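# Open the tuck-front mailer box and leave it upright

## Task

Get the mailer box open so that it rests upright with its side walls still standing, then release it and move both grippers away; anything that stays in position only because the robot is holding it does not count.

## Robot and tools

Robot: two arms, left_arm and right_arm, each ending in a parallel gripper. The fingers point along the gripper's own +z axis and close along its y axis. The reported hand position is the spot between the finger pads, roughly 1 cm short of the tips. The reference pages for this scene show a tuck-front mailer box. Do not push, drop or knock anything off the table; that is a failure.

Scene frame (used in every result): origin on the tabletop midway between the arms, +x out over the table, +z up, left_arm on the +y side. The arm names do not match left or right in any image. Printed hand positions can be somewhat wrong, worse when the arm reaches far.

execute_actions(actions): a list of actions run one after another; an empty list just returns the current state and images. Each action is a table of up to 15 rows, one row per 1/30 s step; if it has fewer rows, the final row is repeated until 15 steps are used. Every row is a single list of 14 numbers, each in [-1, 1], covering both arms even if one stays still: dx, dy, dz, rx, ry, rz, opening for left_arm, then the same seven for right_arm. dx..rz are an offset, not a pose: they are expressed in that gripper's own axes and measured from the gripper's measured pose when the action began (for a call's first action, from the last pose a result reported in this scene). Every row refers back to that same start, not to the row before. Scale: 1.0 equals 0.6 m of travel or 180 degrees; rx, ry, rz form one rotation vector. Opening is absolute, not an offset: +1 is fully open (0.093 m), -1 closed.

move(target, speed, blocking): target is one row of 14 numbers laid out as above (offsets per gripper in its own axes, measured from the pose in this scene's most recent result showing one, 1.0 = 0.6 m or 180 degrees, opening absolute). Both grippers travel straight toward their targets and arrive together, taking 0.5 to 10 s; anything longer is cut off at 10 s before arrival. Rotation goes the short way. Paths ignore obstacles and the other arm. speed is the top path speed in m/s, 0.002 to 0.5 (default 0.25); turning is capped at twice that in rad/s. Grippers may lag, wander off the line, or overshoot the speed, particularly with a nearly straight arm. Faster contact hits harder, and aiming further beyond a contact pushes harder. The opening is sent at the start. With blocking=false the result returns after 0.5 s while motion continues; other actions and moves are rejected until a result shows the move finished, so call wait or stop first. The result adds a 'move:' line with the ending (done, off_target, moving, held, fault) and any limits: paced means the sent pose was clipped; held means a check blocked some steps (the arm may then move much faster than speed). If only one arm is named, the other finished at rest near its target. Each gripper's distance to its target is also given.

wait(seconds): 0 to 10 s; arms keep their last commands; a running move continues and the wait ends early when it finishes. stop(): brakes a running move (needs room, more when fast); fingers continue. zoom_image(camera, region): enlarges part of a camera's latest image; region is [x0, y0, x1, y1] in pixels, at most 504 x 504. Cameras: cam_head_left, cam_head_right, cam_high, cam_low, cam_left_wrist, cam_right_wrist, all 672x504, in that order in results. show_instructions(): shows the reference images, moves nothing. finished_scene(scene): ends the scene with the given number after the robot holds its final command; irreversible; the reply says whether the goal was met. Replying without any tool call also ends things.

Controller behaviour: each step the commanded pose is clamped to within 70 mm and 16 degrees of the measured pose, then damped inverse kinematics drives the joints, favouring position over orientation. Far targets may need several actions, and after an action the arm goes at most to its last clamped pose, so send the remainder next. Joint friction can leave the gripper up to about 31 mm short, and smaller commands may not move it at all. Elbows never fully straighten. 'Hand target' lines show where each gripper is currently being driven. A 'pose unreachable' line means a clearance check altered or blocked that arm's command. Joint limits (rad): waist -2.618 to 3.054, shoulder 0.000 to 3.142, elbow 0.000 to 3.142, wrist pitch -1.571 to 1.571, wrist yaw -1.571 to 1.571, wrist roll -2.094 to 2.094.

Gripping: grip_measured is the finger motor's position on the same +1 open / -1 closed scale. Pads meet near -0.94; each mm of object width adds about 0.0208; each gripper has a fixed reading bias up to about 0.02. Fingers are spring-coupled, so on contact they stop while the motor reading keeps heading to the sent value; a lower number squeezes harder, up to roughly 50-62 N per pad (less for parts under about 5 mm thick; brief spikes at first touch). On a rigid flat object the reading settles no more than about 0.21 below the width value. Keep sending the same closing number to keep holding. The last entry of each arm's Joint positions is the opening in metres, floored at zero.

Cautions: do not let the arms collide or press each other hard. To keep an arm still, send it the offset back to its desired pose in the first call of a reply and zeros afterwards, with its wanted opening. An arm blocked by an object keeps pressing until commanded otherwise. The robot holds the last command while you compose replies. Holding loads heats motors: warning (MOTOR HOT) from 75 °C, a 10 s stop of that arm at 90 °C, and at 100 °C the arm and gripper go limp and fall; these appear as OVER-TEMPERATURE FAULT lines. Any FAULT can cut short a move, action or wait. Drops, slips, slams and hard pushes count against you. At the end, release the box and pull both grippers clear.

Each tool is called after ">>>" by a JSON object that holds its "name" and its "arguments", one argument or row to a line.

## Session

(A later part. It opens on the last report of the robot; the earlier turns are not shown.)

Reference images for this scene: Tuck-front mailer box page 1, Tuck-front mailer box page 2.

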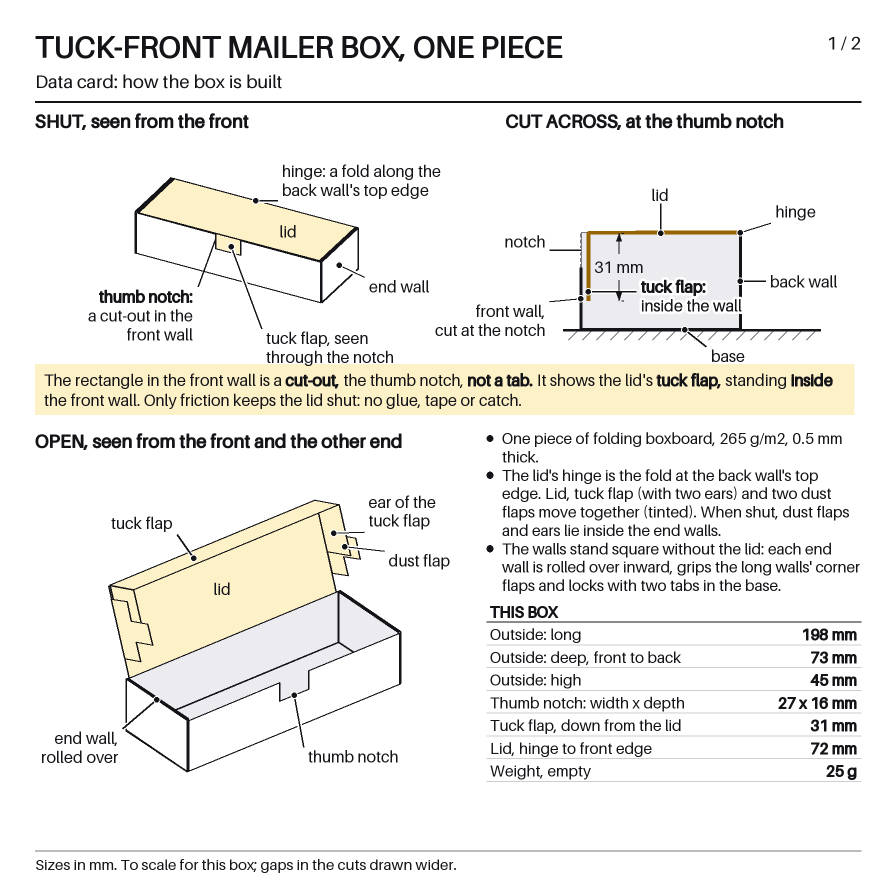

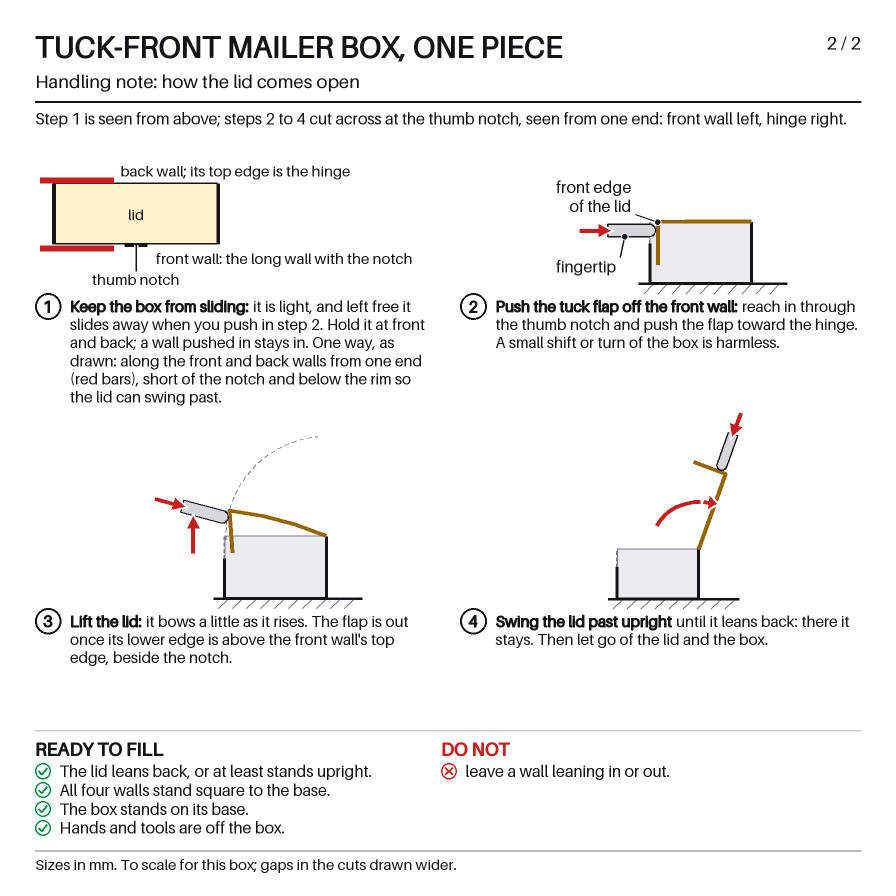

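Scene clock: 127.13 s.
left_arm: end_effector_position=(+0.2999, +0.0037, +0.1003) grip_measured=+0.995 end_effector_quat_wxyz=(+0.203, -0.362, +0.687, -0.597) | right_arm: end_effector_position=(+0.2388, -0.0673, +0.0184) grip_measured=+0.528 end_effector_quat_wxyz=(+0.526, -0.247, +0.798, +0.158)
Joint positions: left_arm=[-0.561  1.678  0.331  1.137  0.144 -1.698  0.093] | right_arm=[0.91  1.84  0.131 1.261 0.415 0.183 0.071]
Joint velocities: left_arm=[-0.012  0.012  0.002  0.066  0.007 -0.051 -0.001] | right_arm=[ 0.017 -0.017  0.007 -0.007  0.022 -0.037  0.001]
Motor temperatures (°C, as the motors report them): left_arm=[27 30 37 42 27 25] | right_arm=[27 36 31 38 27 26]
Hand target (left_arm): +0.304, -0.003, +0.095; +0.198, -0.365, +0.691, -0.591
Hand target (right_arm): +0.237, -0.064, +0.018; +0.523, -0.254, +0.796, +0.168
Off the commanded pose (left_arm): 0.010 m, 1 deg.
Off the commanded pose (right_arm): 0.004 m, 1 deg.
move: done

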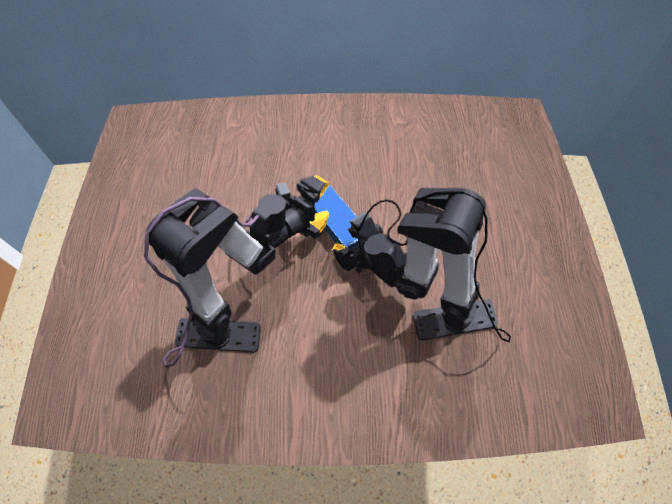

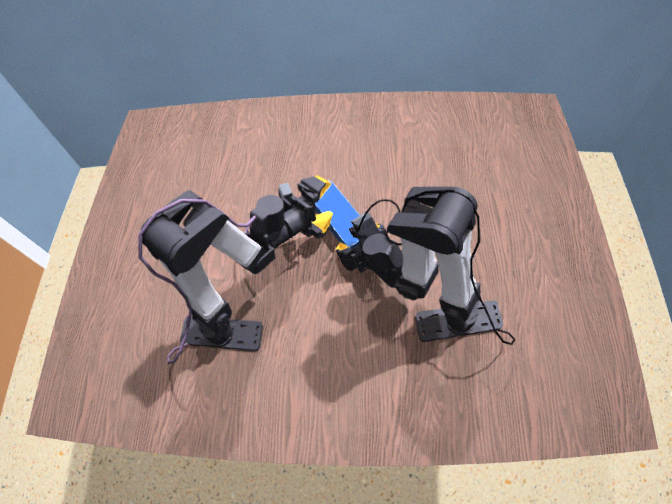

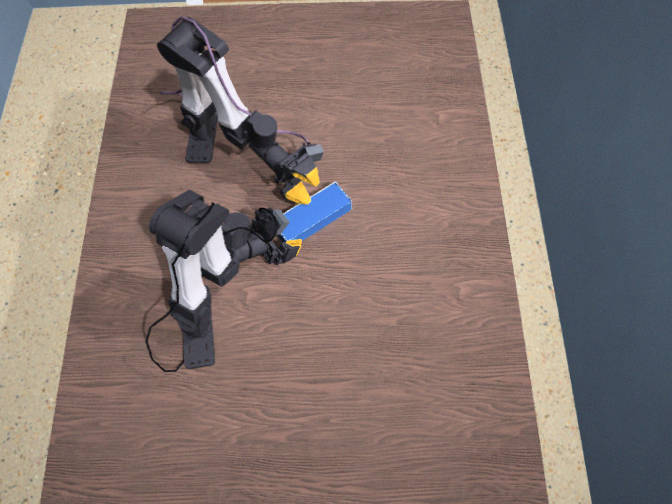

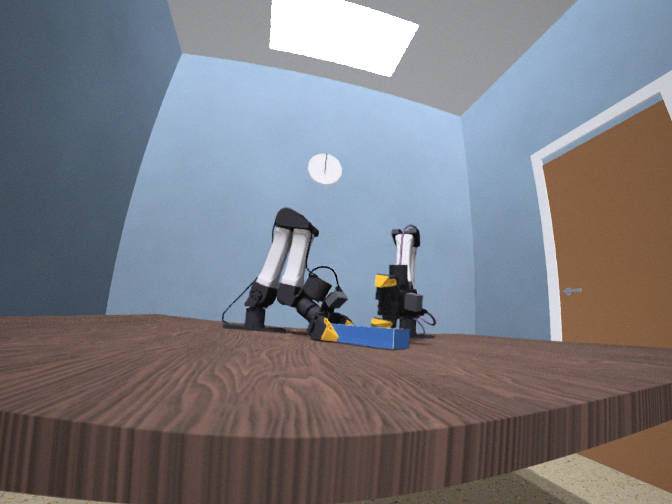

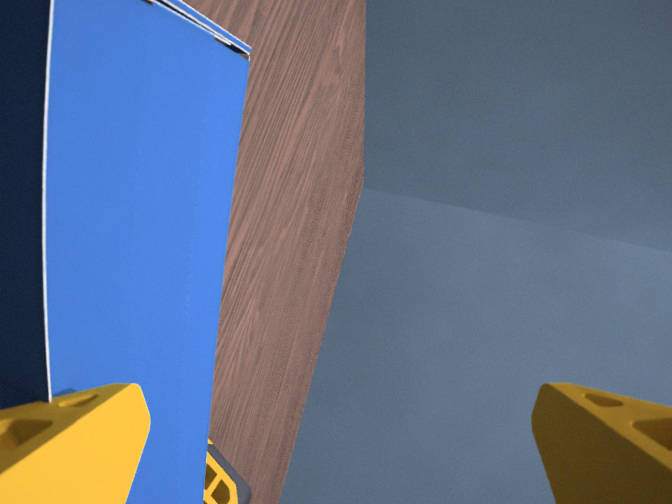

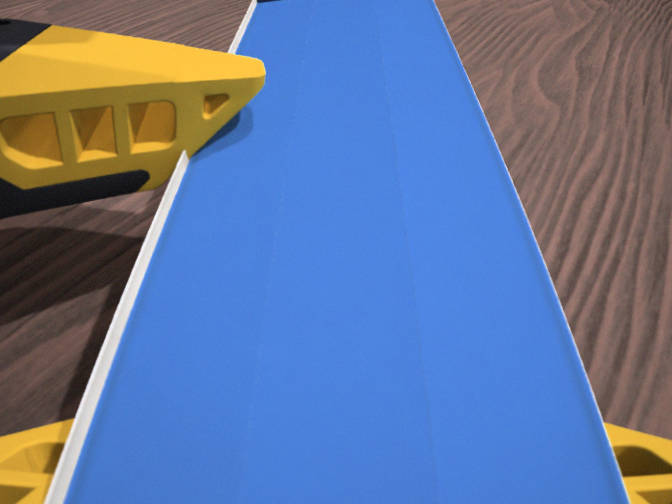

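On top of the lid. Back off, lower.

>>> {"name": "move", "arguments": {
  "target": [0,-0.01,-0.055,0,0,0,1,0,0,0,0,0,0,0.52],
  "speed": 0.03
}}

>>> {"name": "move", "arguments": {
  "target": [0,0.07,0,0,0,0,1,0,0,0,0,0,0,0.52],
  "speed": 0.03
}}

Scene clock: 130.30 s.
left_arm: end_effector_position=(+0.2831, +0.0190, +0.1169) grip_measured=+0.995 end_effector_quat_wxyz=(+0.203, -0.359, +0.682, -0.603) | right_arm: end_effector_position=(+0.2392, -0.0678, +0.0185) grip_measured=+0.528 end_effector_quat_wxyz=(+0.527, -0.246, +0.798, +0.157)
Joint positions: left_arm=[-0.545  1.512  0.258  1.061  0.163 -1.698  0.093] | right_arm=[0.91  1.84  0.131 1.261 0.418 0.183 0.071]
Joint velocities: left_arm=[ 0.002 -0.002 -0.007 -0.007 -0.022 -0.022 -0.001] | right_arm=[-0.002 -0.007 -0.017 -0.066 -0.007 -0.037  0.   ]
Motor temperatures (°C, as the motors report them): left_arm=[27 30 37 42 27 25] | right_arm=[27 36 30 38 27 26]
Hand target (left_arm): +0.278, +0.026, +0.112; +0.203, -0.362, +0.687, -0.597
Hand target (right_arm): +0.239, -0.067, +0.018; +0.526, -0.247, +0.798, +0.158
Off the commanded pose (left_arm): 0.009 m, 1 deg.
Off the commanded pose (right_arm): 0.001 m, 0 deg.
move: done

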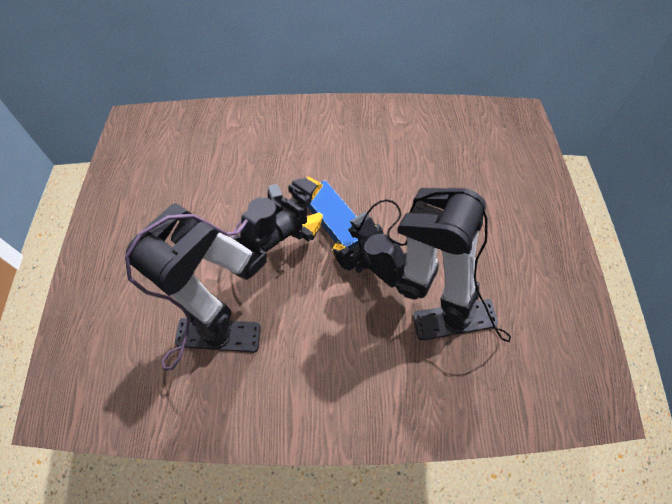

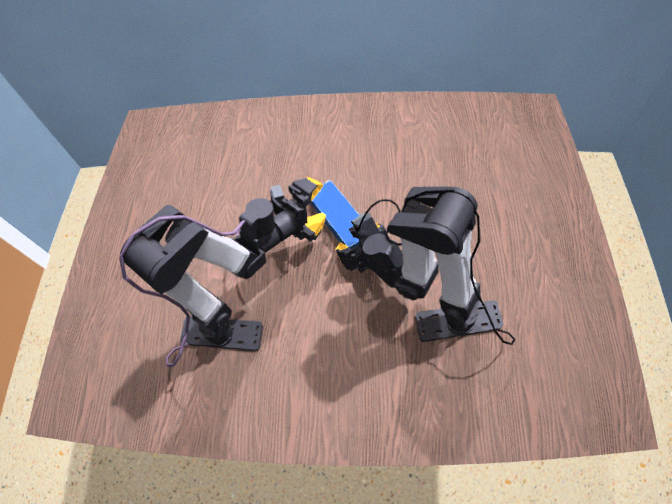

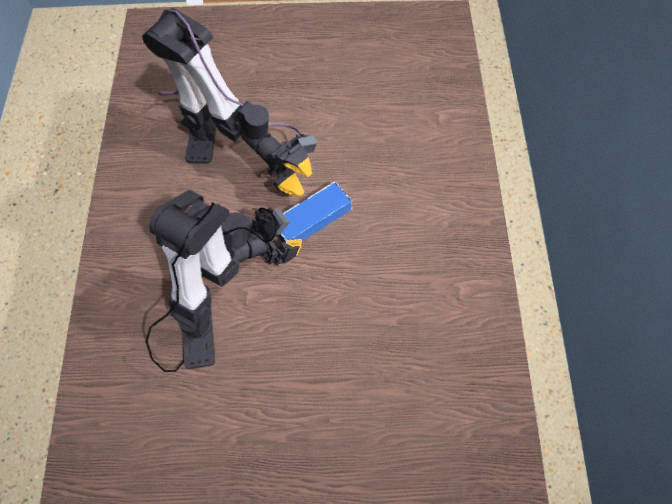

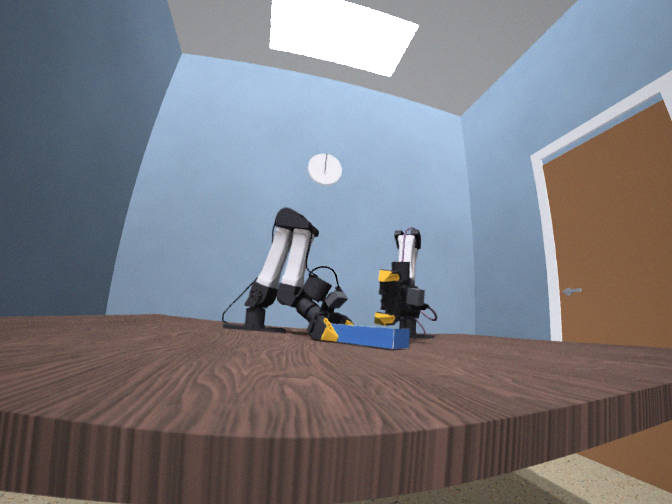

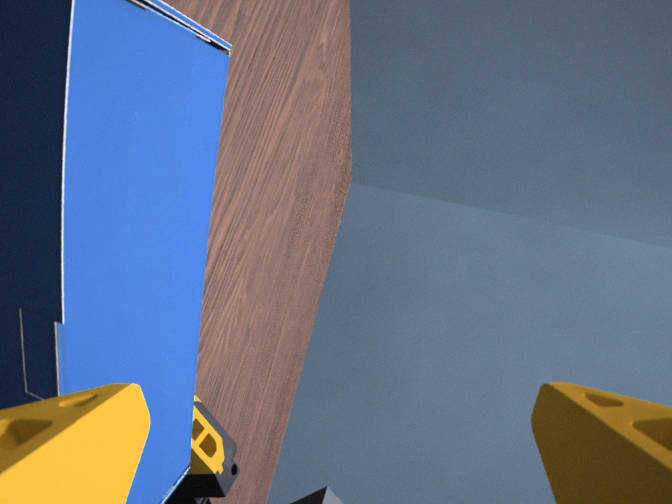

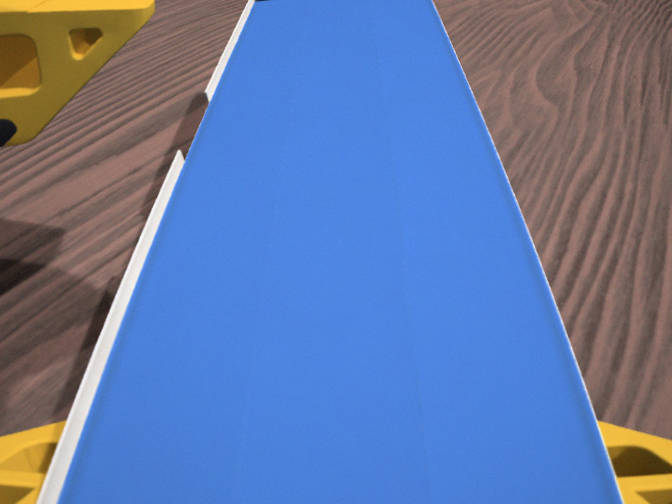

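Scene clock: 131.93 s.
left_arm: end_effector_position=(+0.2808, +0.0185, +0.0875) grip_measured=+0.995 end_effector_quat_wxyz=(+0.210, -0.355, +0.676, -0.611) | right_arm: end_effector_position=(+0.2392, -0.0678, +0.0185) grip_measured=+0.528 end_effector_quat_wxyz=(+0.527, -0.246, +0.798, +0.157)
Joint positions: left_arm=[-0.556  1.77   0.211  1.389  0.148 -1.698  0.093] | right_arm=[0.91  1.84  0.131 1.261 0.418 0.183 0.071]
Joint velocities: left_arm=[ 0.022 -0.007 -0.002  0.066  0.022 -0.066 -0.001] | right_arm=[ 0.017 -0.002  0.002 -0.007 -0.007 -0.022 -0.001]
Motor temperatures (°C, as the motors report them): left_arm=[27 30 37 42 27 25] | right_arm=[27 36 30 38 27 26]
Hand target (left_arm): +0.273, +0.020, +0.078; +0.203, -0.359, +0.683, -0.603
Hand target (right_arm): +0.239, -0.068, +0.018; +0.527, -0.246, +0.798, +0.157
Off the commanded pose (left_arm): 0.014 m, 1 deg.
Off the commanded pose (right_arm): 0.000 m, 0 deg.
move: off_target (left_arm)

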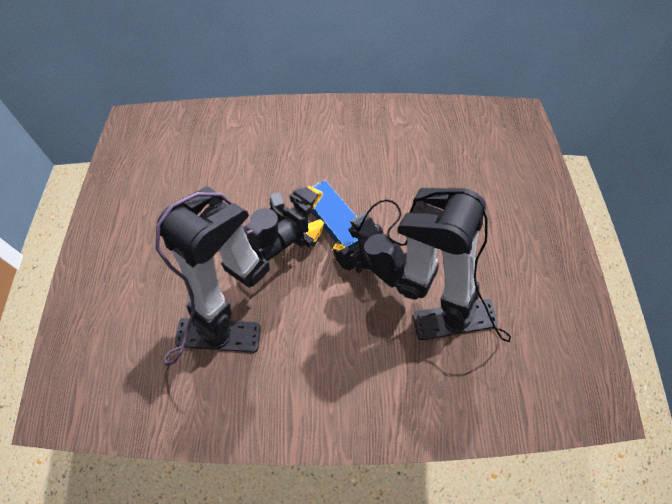

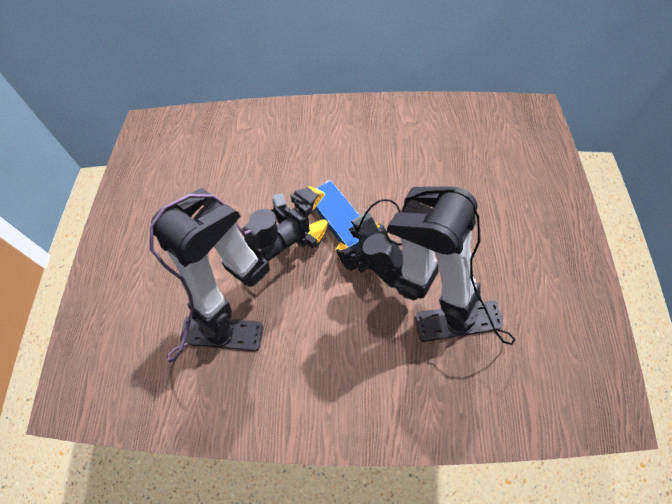

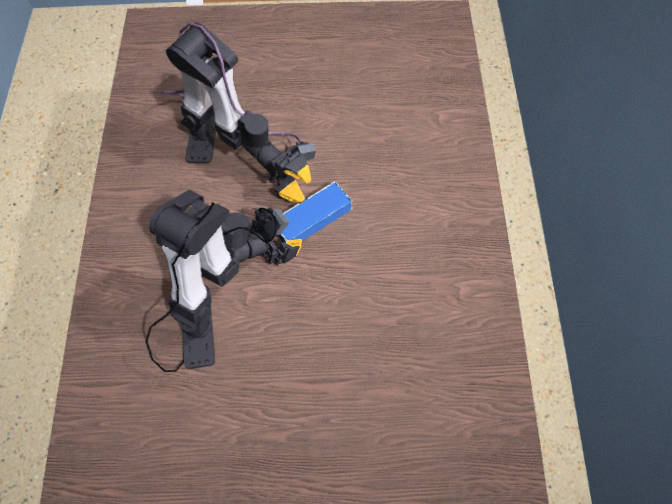

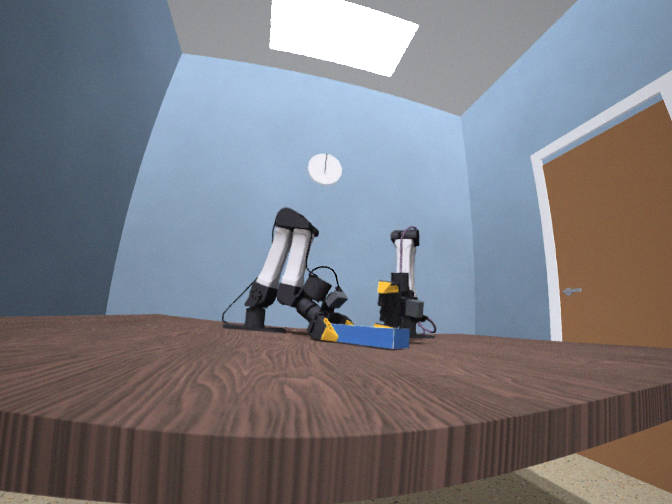

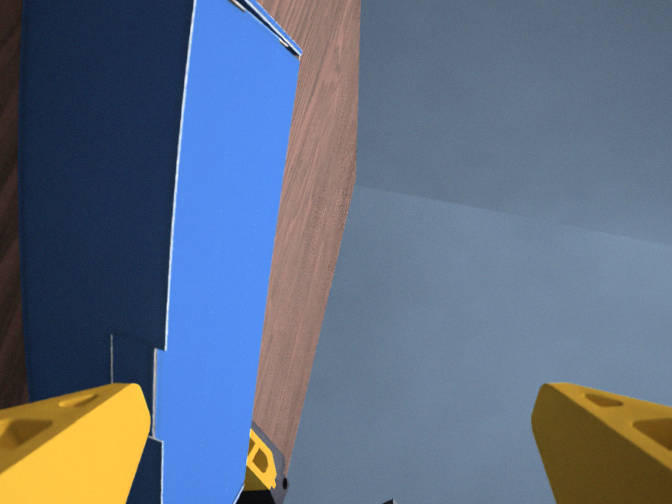

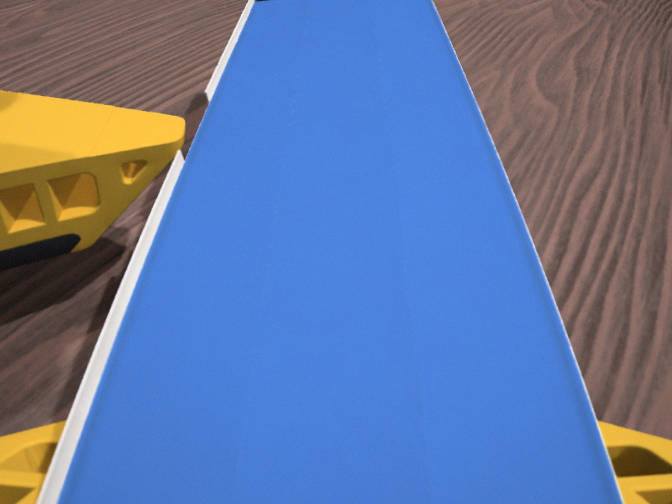

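>>> {"name": "move", "arguments": {
  "target": [-0.008,0.005,0.035,0,0,0,1,0,0.008,0,-0.01,0,0,0.52],
  "speed": 0.015
}}

Scene clock: 138.40 s.
left_arm: end_effector_position=(+0.2891, +0.0119, +0.0779) grip_measured=+0.995 end_effector_quat_wxyz=(+0.205, -0.357, +0.681, -0.605) | right_arm: end_effector_position=(+0.2410, -0.0697, +0.0186) grip_measured=+0.528 end_effector_quat_wxyz=(+0.528, -0.242, +0.799, +0.153)
Joint positions: left_arm=[-0.556  1.838  0.254  1.398  0.152 -1.698  0.093] | right_arm=[0.905 1.84  0.131 1.261 0.424 0.183 0.071]
Joint velocities: left_arm=[-0.002 -0.007 -0.017 -0.022  0.007 -0.037 -0.001] | right_arm=[ 0.012  0.002 -0.012 -0.051  0.051 -0.022 -0.001]
Motor temperatures (°C, as the motors report them): left_arm=[27 30 37 42 26 25] | right_arm=[27 35 30 38 27 26]
Hand target (left_arm): +0.298, +0.008, +0.081; +0.210, -0.355, +0.676, -0.610
Hand target (right_arm): +0.236, -0.064, +0.018; +0.523, -0.254, +0.796, +0.169
Off the commanded pose (left_arm): 0.010 m, 1 deg.
Off the commanded pose (right_arm): 0.007 m, 2 deg.
move: done

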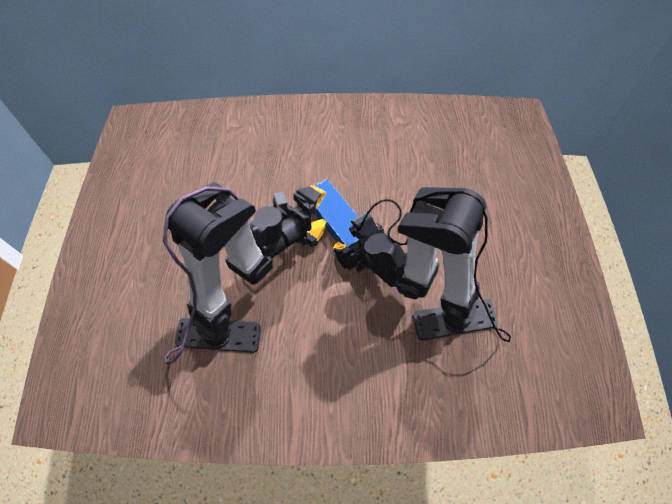

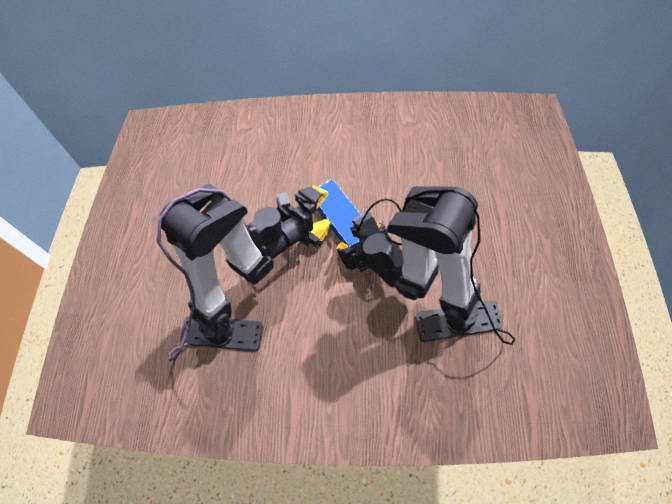

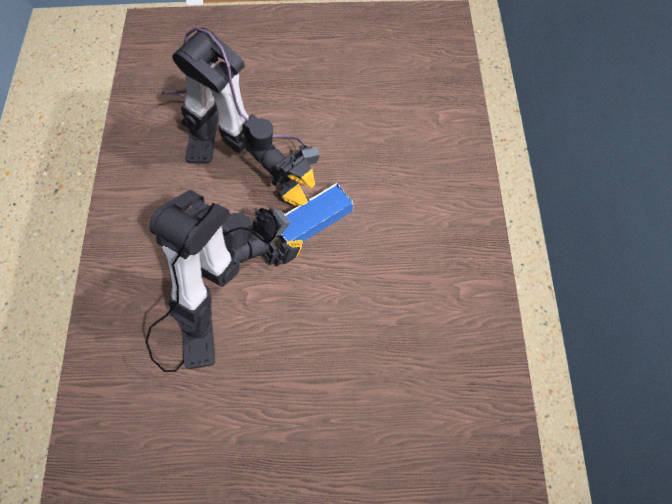

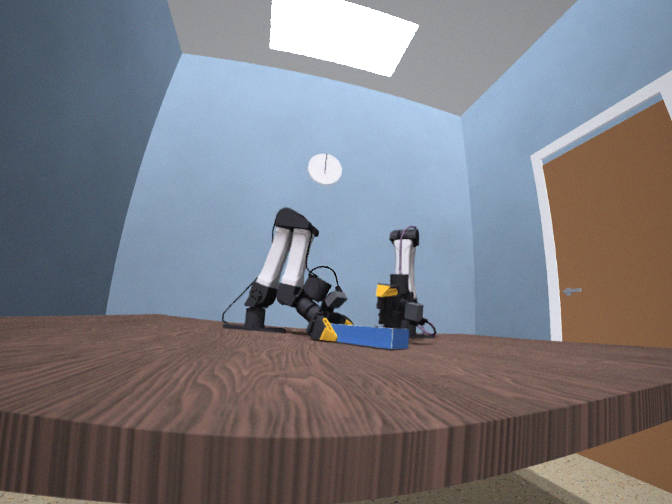

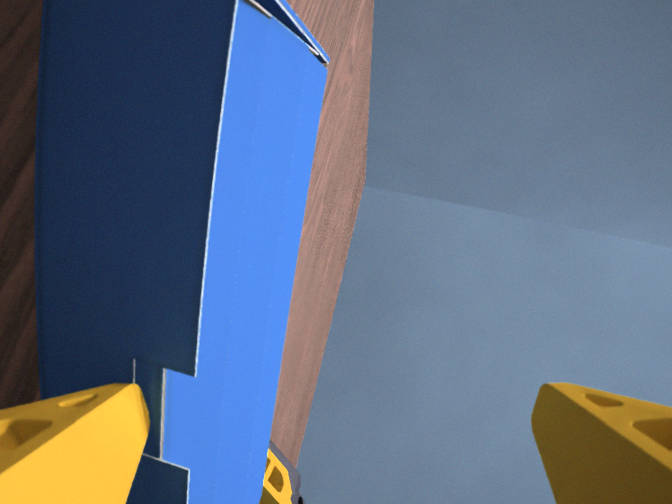

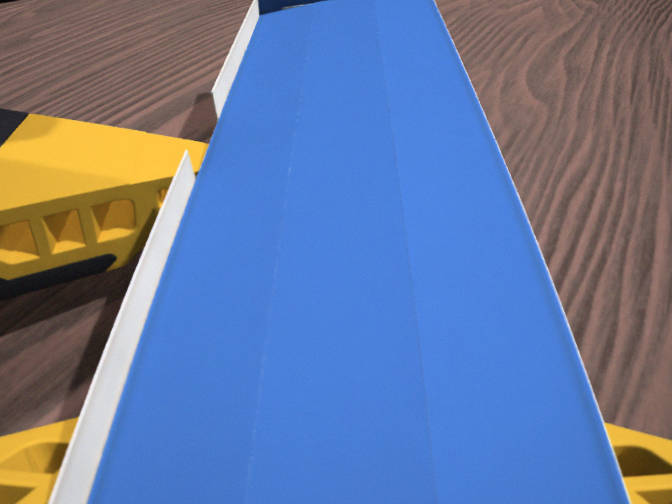

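>>> {"name": "move", "arguments": {
  "target": [0,-0.07,0.012,0.03,0,0,1,0,0.008,0,-0.01,0,0,0.52],
  "speed": 0.012
}}

Scene clock: 143.40 s.
left_arm: end_effector_position=(+0.2915, +0.0104, +0.0902) grip_measured=+0.995 end_effector_quat_wxyz=(+0.206, -0.357, +0.677, -0.609) | right_arm: end_effector_position=(+0.2430, -0.0719, +0.0188) grip_measured=+0.528 end_effector_quat_wxyz=(+0.530, -0.238, +0.800, +0.149)
Joint positions: left_arm=[-0.556  1.768  0.268  1.325  0.151 -1.704  0.093] | right_arm=[0.9   1.84  0.131 1.261 0.432 0.184 0.071]
Joint velocities: left_arm=[-0.012 -0.012  0.002  0.007  0.022 -0.037 -0.001] | right_arm=[-0.007 -0.007 -0.017  0.022  0.066 -0.037 -0.   ]
Motor temperatures (°C, as the motors report them): left_arm=[27 30 37 42 26 25] | right_arm=[27 35 30 39 27 26]
Hand target (left_arm): +0.303, +0.007, +0.117; +0.221, -0.347, +0.652, -0.637
Hand target (right_arm): +0.238, -0.066, +0.019; +0.524, -0.251, +0.797, +0.166
Off the commanded pose (left_arm): 0.030 m, 5 deg.
Off the commanded pose (right_arm): 0.008 m, 3 deg.
move: off_target (left_arm, right_arm)

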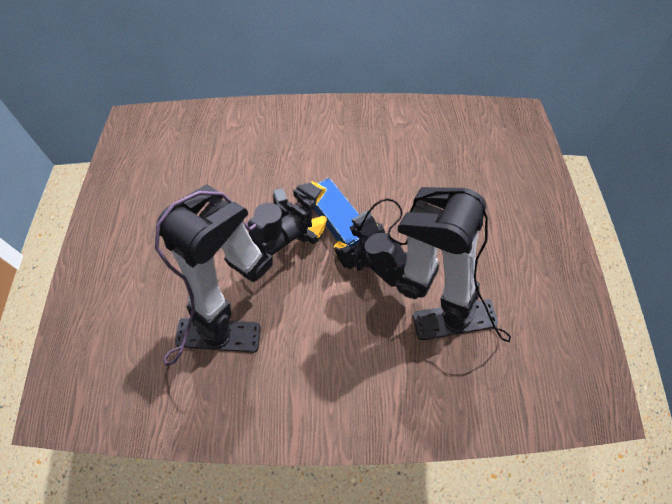

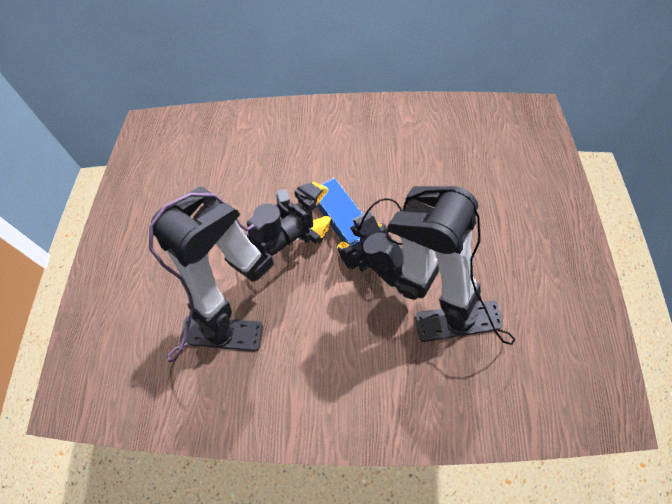

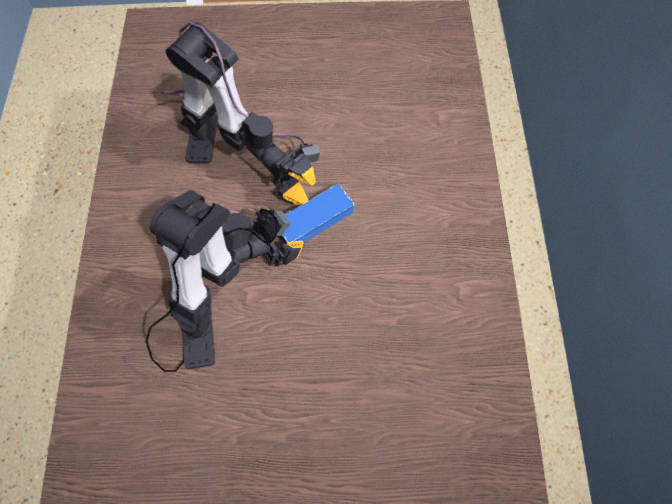

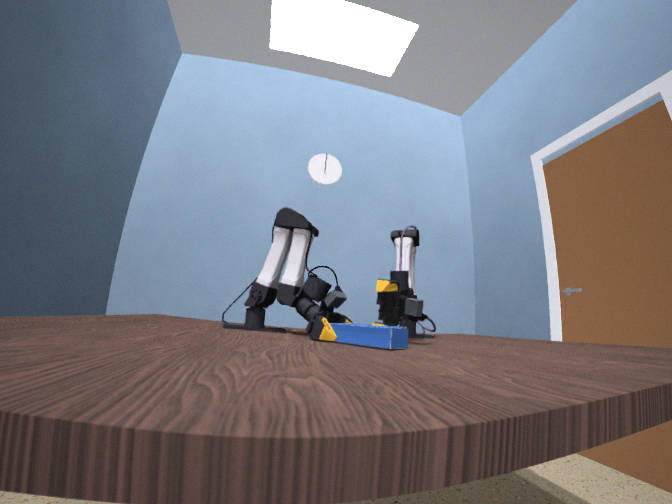

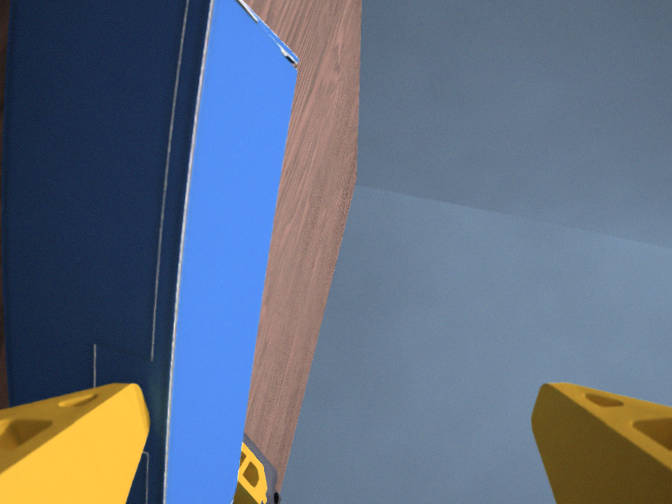

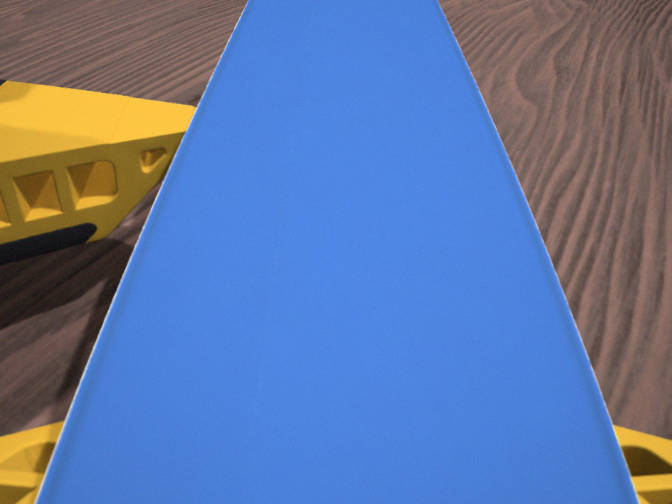

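>>> {"name": "execute_actions", "arguments": {
  "actions": [
    [[0,-0.065,0.02,0.03,0,0,1,0,0.02,0,-0.025,0,0,0.52]],
    [[0,-0.065,0.02,0.03,0,0,0.9,0,0.02,0,-0.025,0,0,0.52]],
    [[0,-0.065,0.02,0.03,0,0,0.8,0,0.02,0,-0.025,0,0,0.52]]
  ]
}}

Scene clock: 147.13 s.
left_arm: end_effector_position=(+0.3056, +0.0018, +0.1024) grip_measured=+0.802 end_effector_quat_wxyz=(+0.203, -0.364, +0.677, -0.607) | right_arm: end_effector_position=(+0.2546, -0.0766, +0.0276) grip_measured=+0.528 end_effector_quat_wxyz=(+0.543, -0.211, +0.797, +0.159)
Joint positions: left_arm=[-0.556  1.716  0.345  1.186  0.146 -1.714  0.084] | right_arm=[0.853 1.84  0.131 1.306 0.413 0.195 0.071]
Joint velocities: left_arm=[ 0.007  0.002 -0.017 -0.007 -0.037 -0.066  0.   ] | right_arm=[-0.017 -0.007 -0.002  0.007 -0.007 -0.037 -0.   ]
Motor temperatures (°C, as the motors report them): left_arm=[27 30 37 43 26 25] | right_arm=[27 35 30 39 27 26]
Hand target (left_arm): +0.317, -0.003, +0.135; +0.220, -0.351, +0.647, -0.640
Hand target (right_arm): +0.244, -0.065, +0.024; +0.529, -0.242, +0.792, +0.186
Off the commanded pose (left_arm): 0.036 m, 6 deg.
Off the commanded pose (right_arm): 0.016 m, 5 deg.

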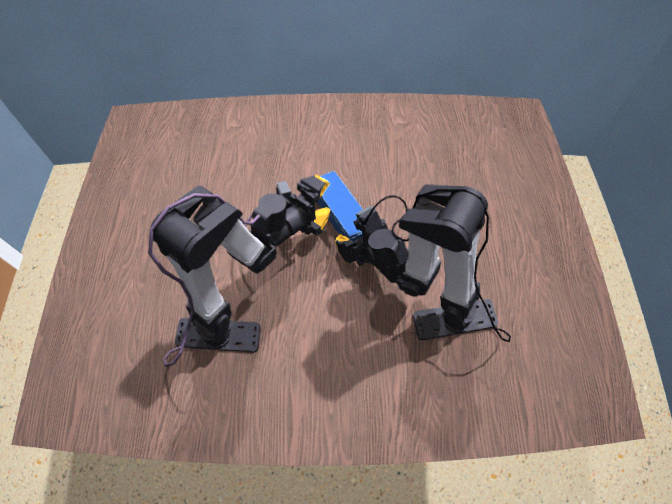

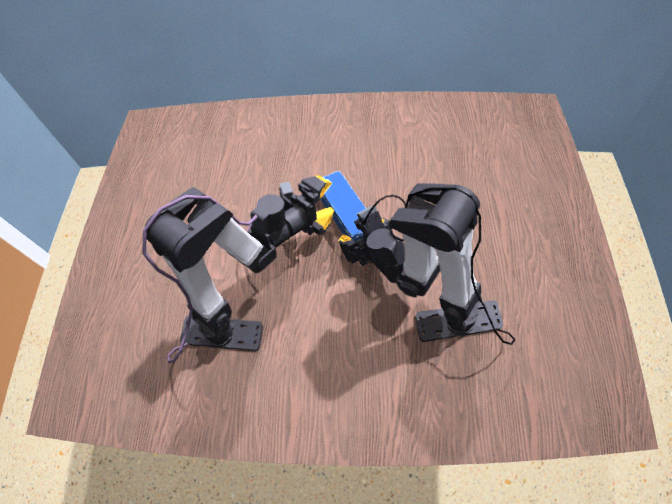

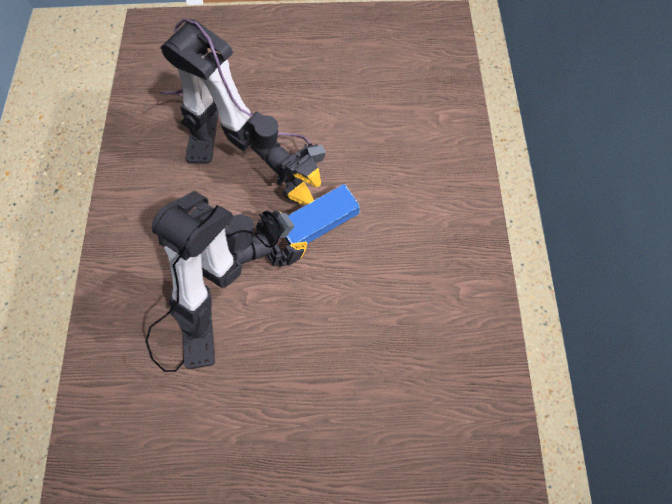

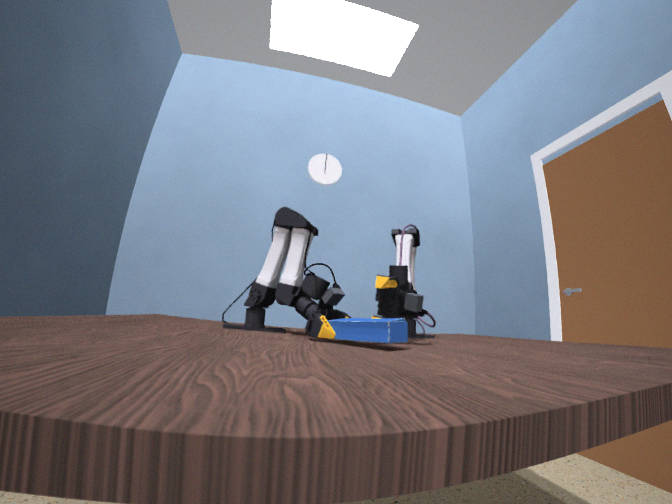

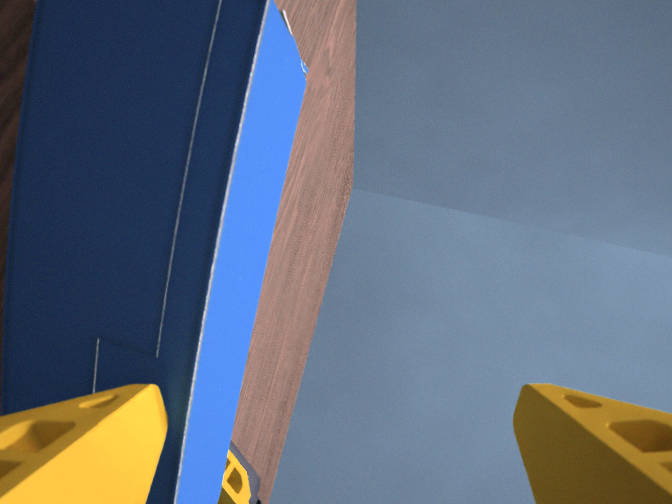

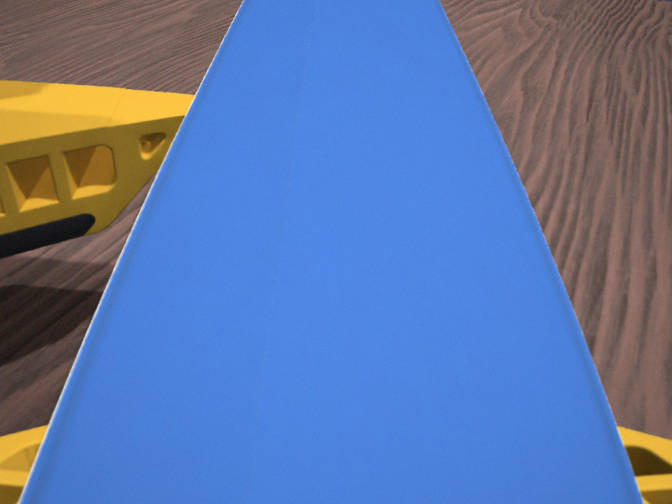

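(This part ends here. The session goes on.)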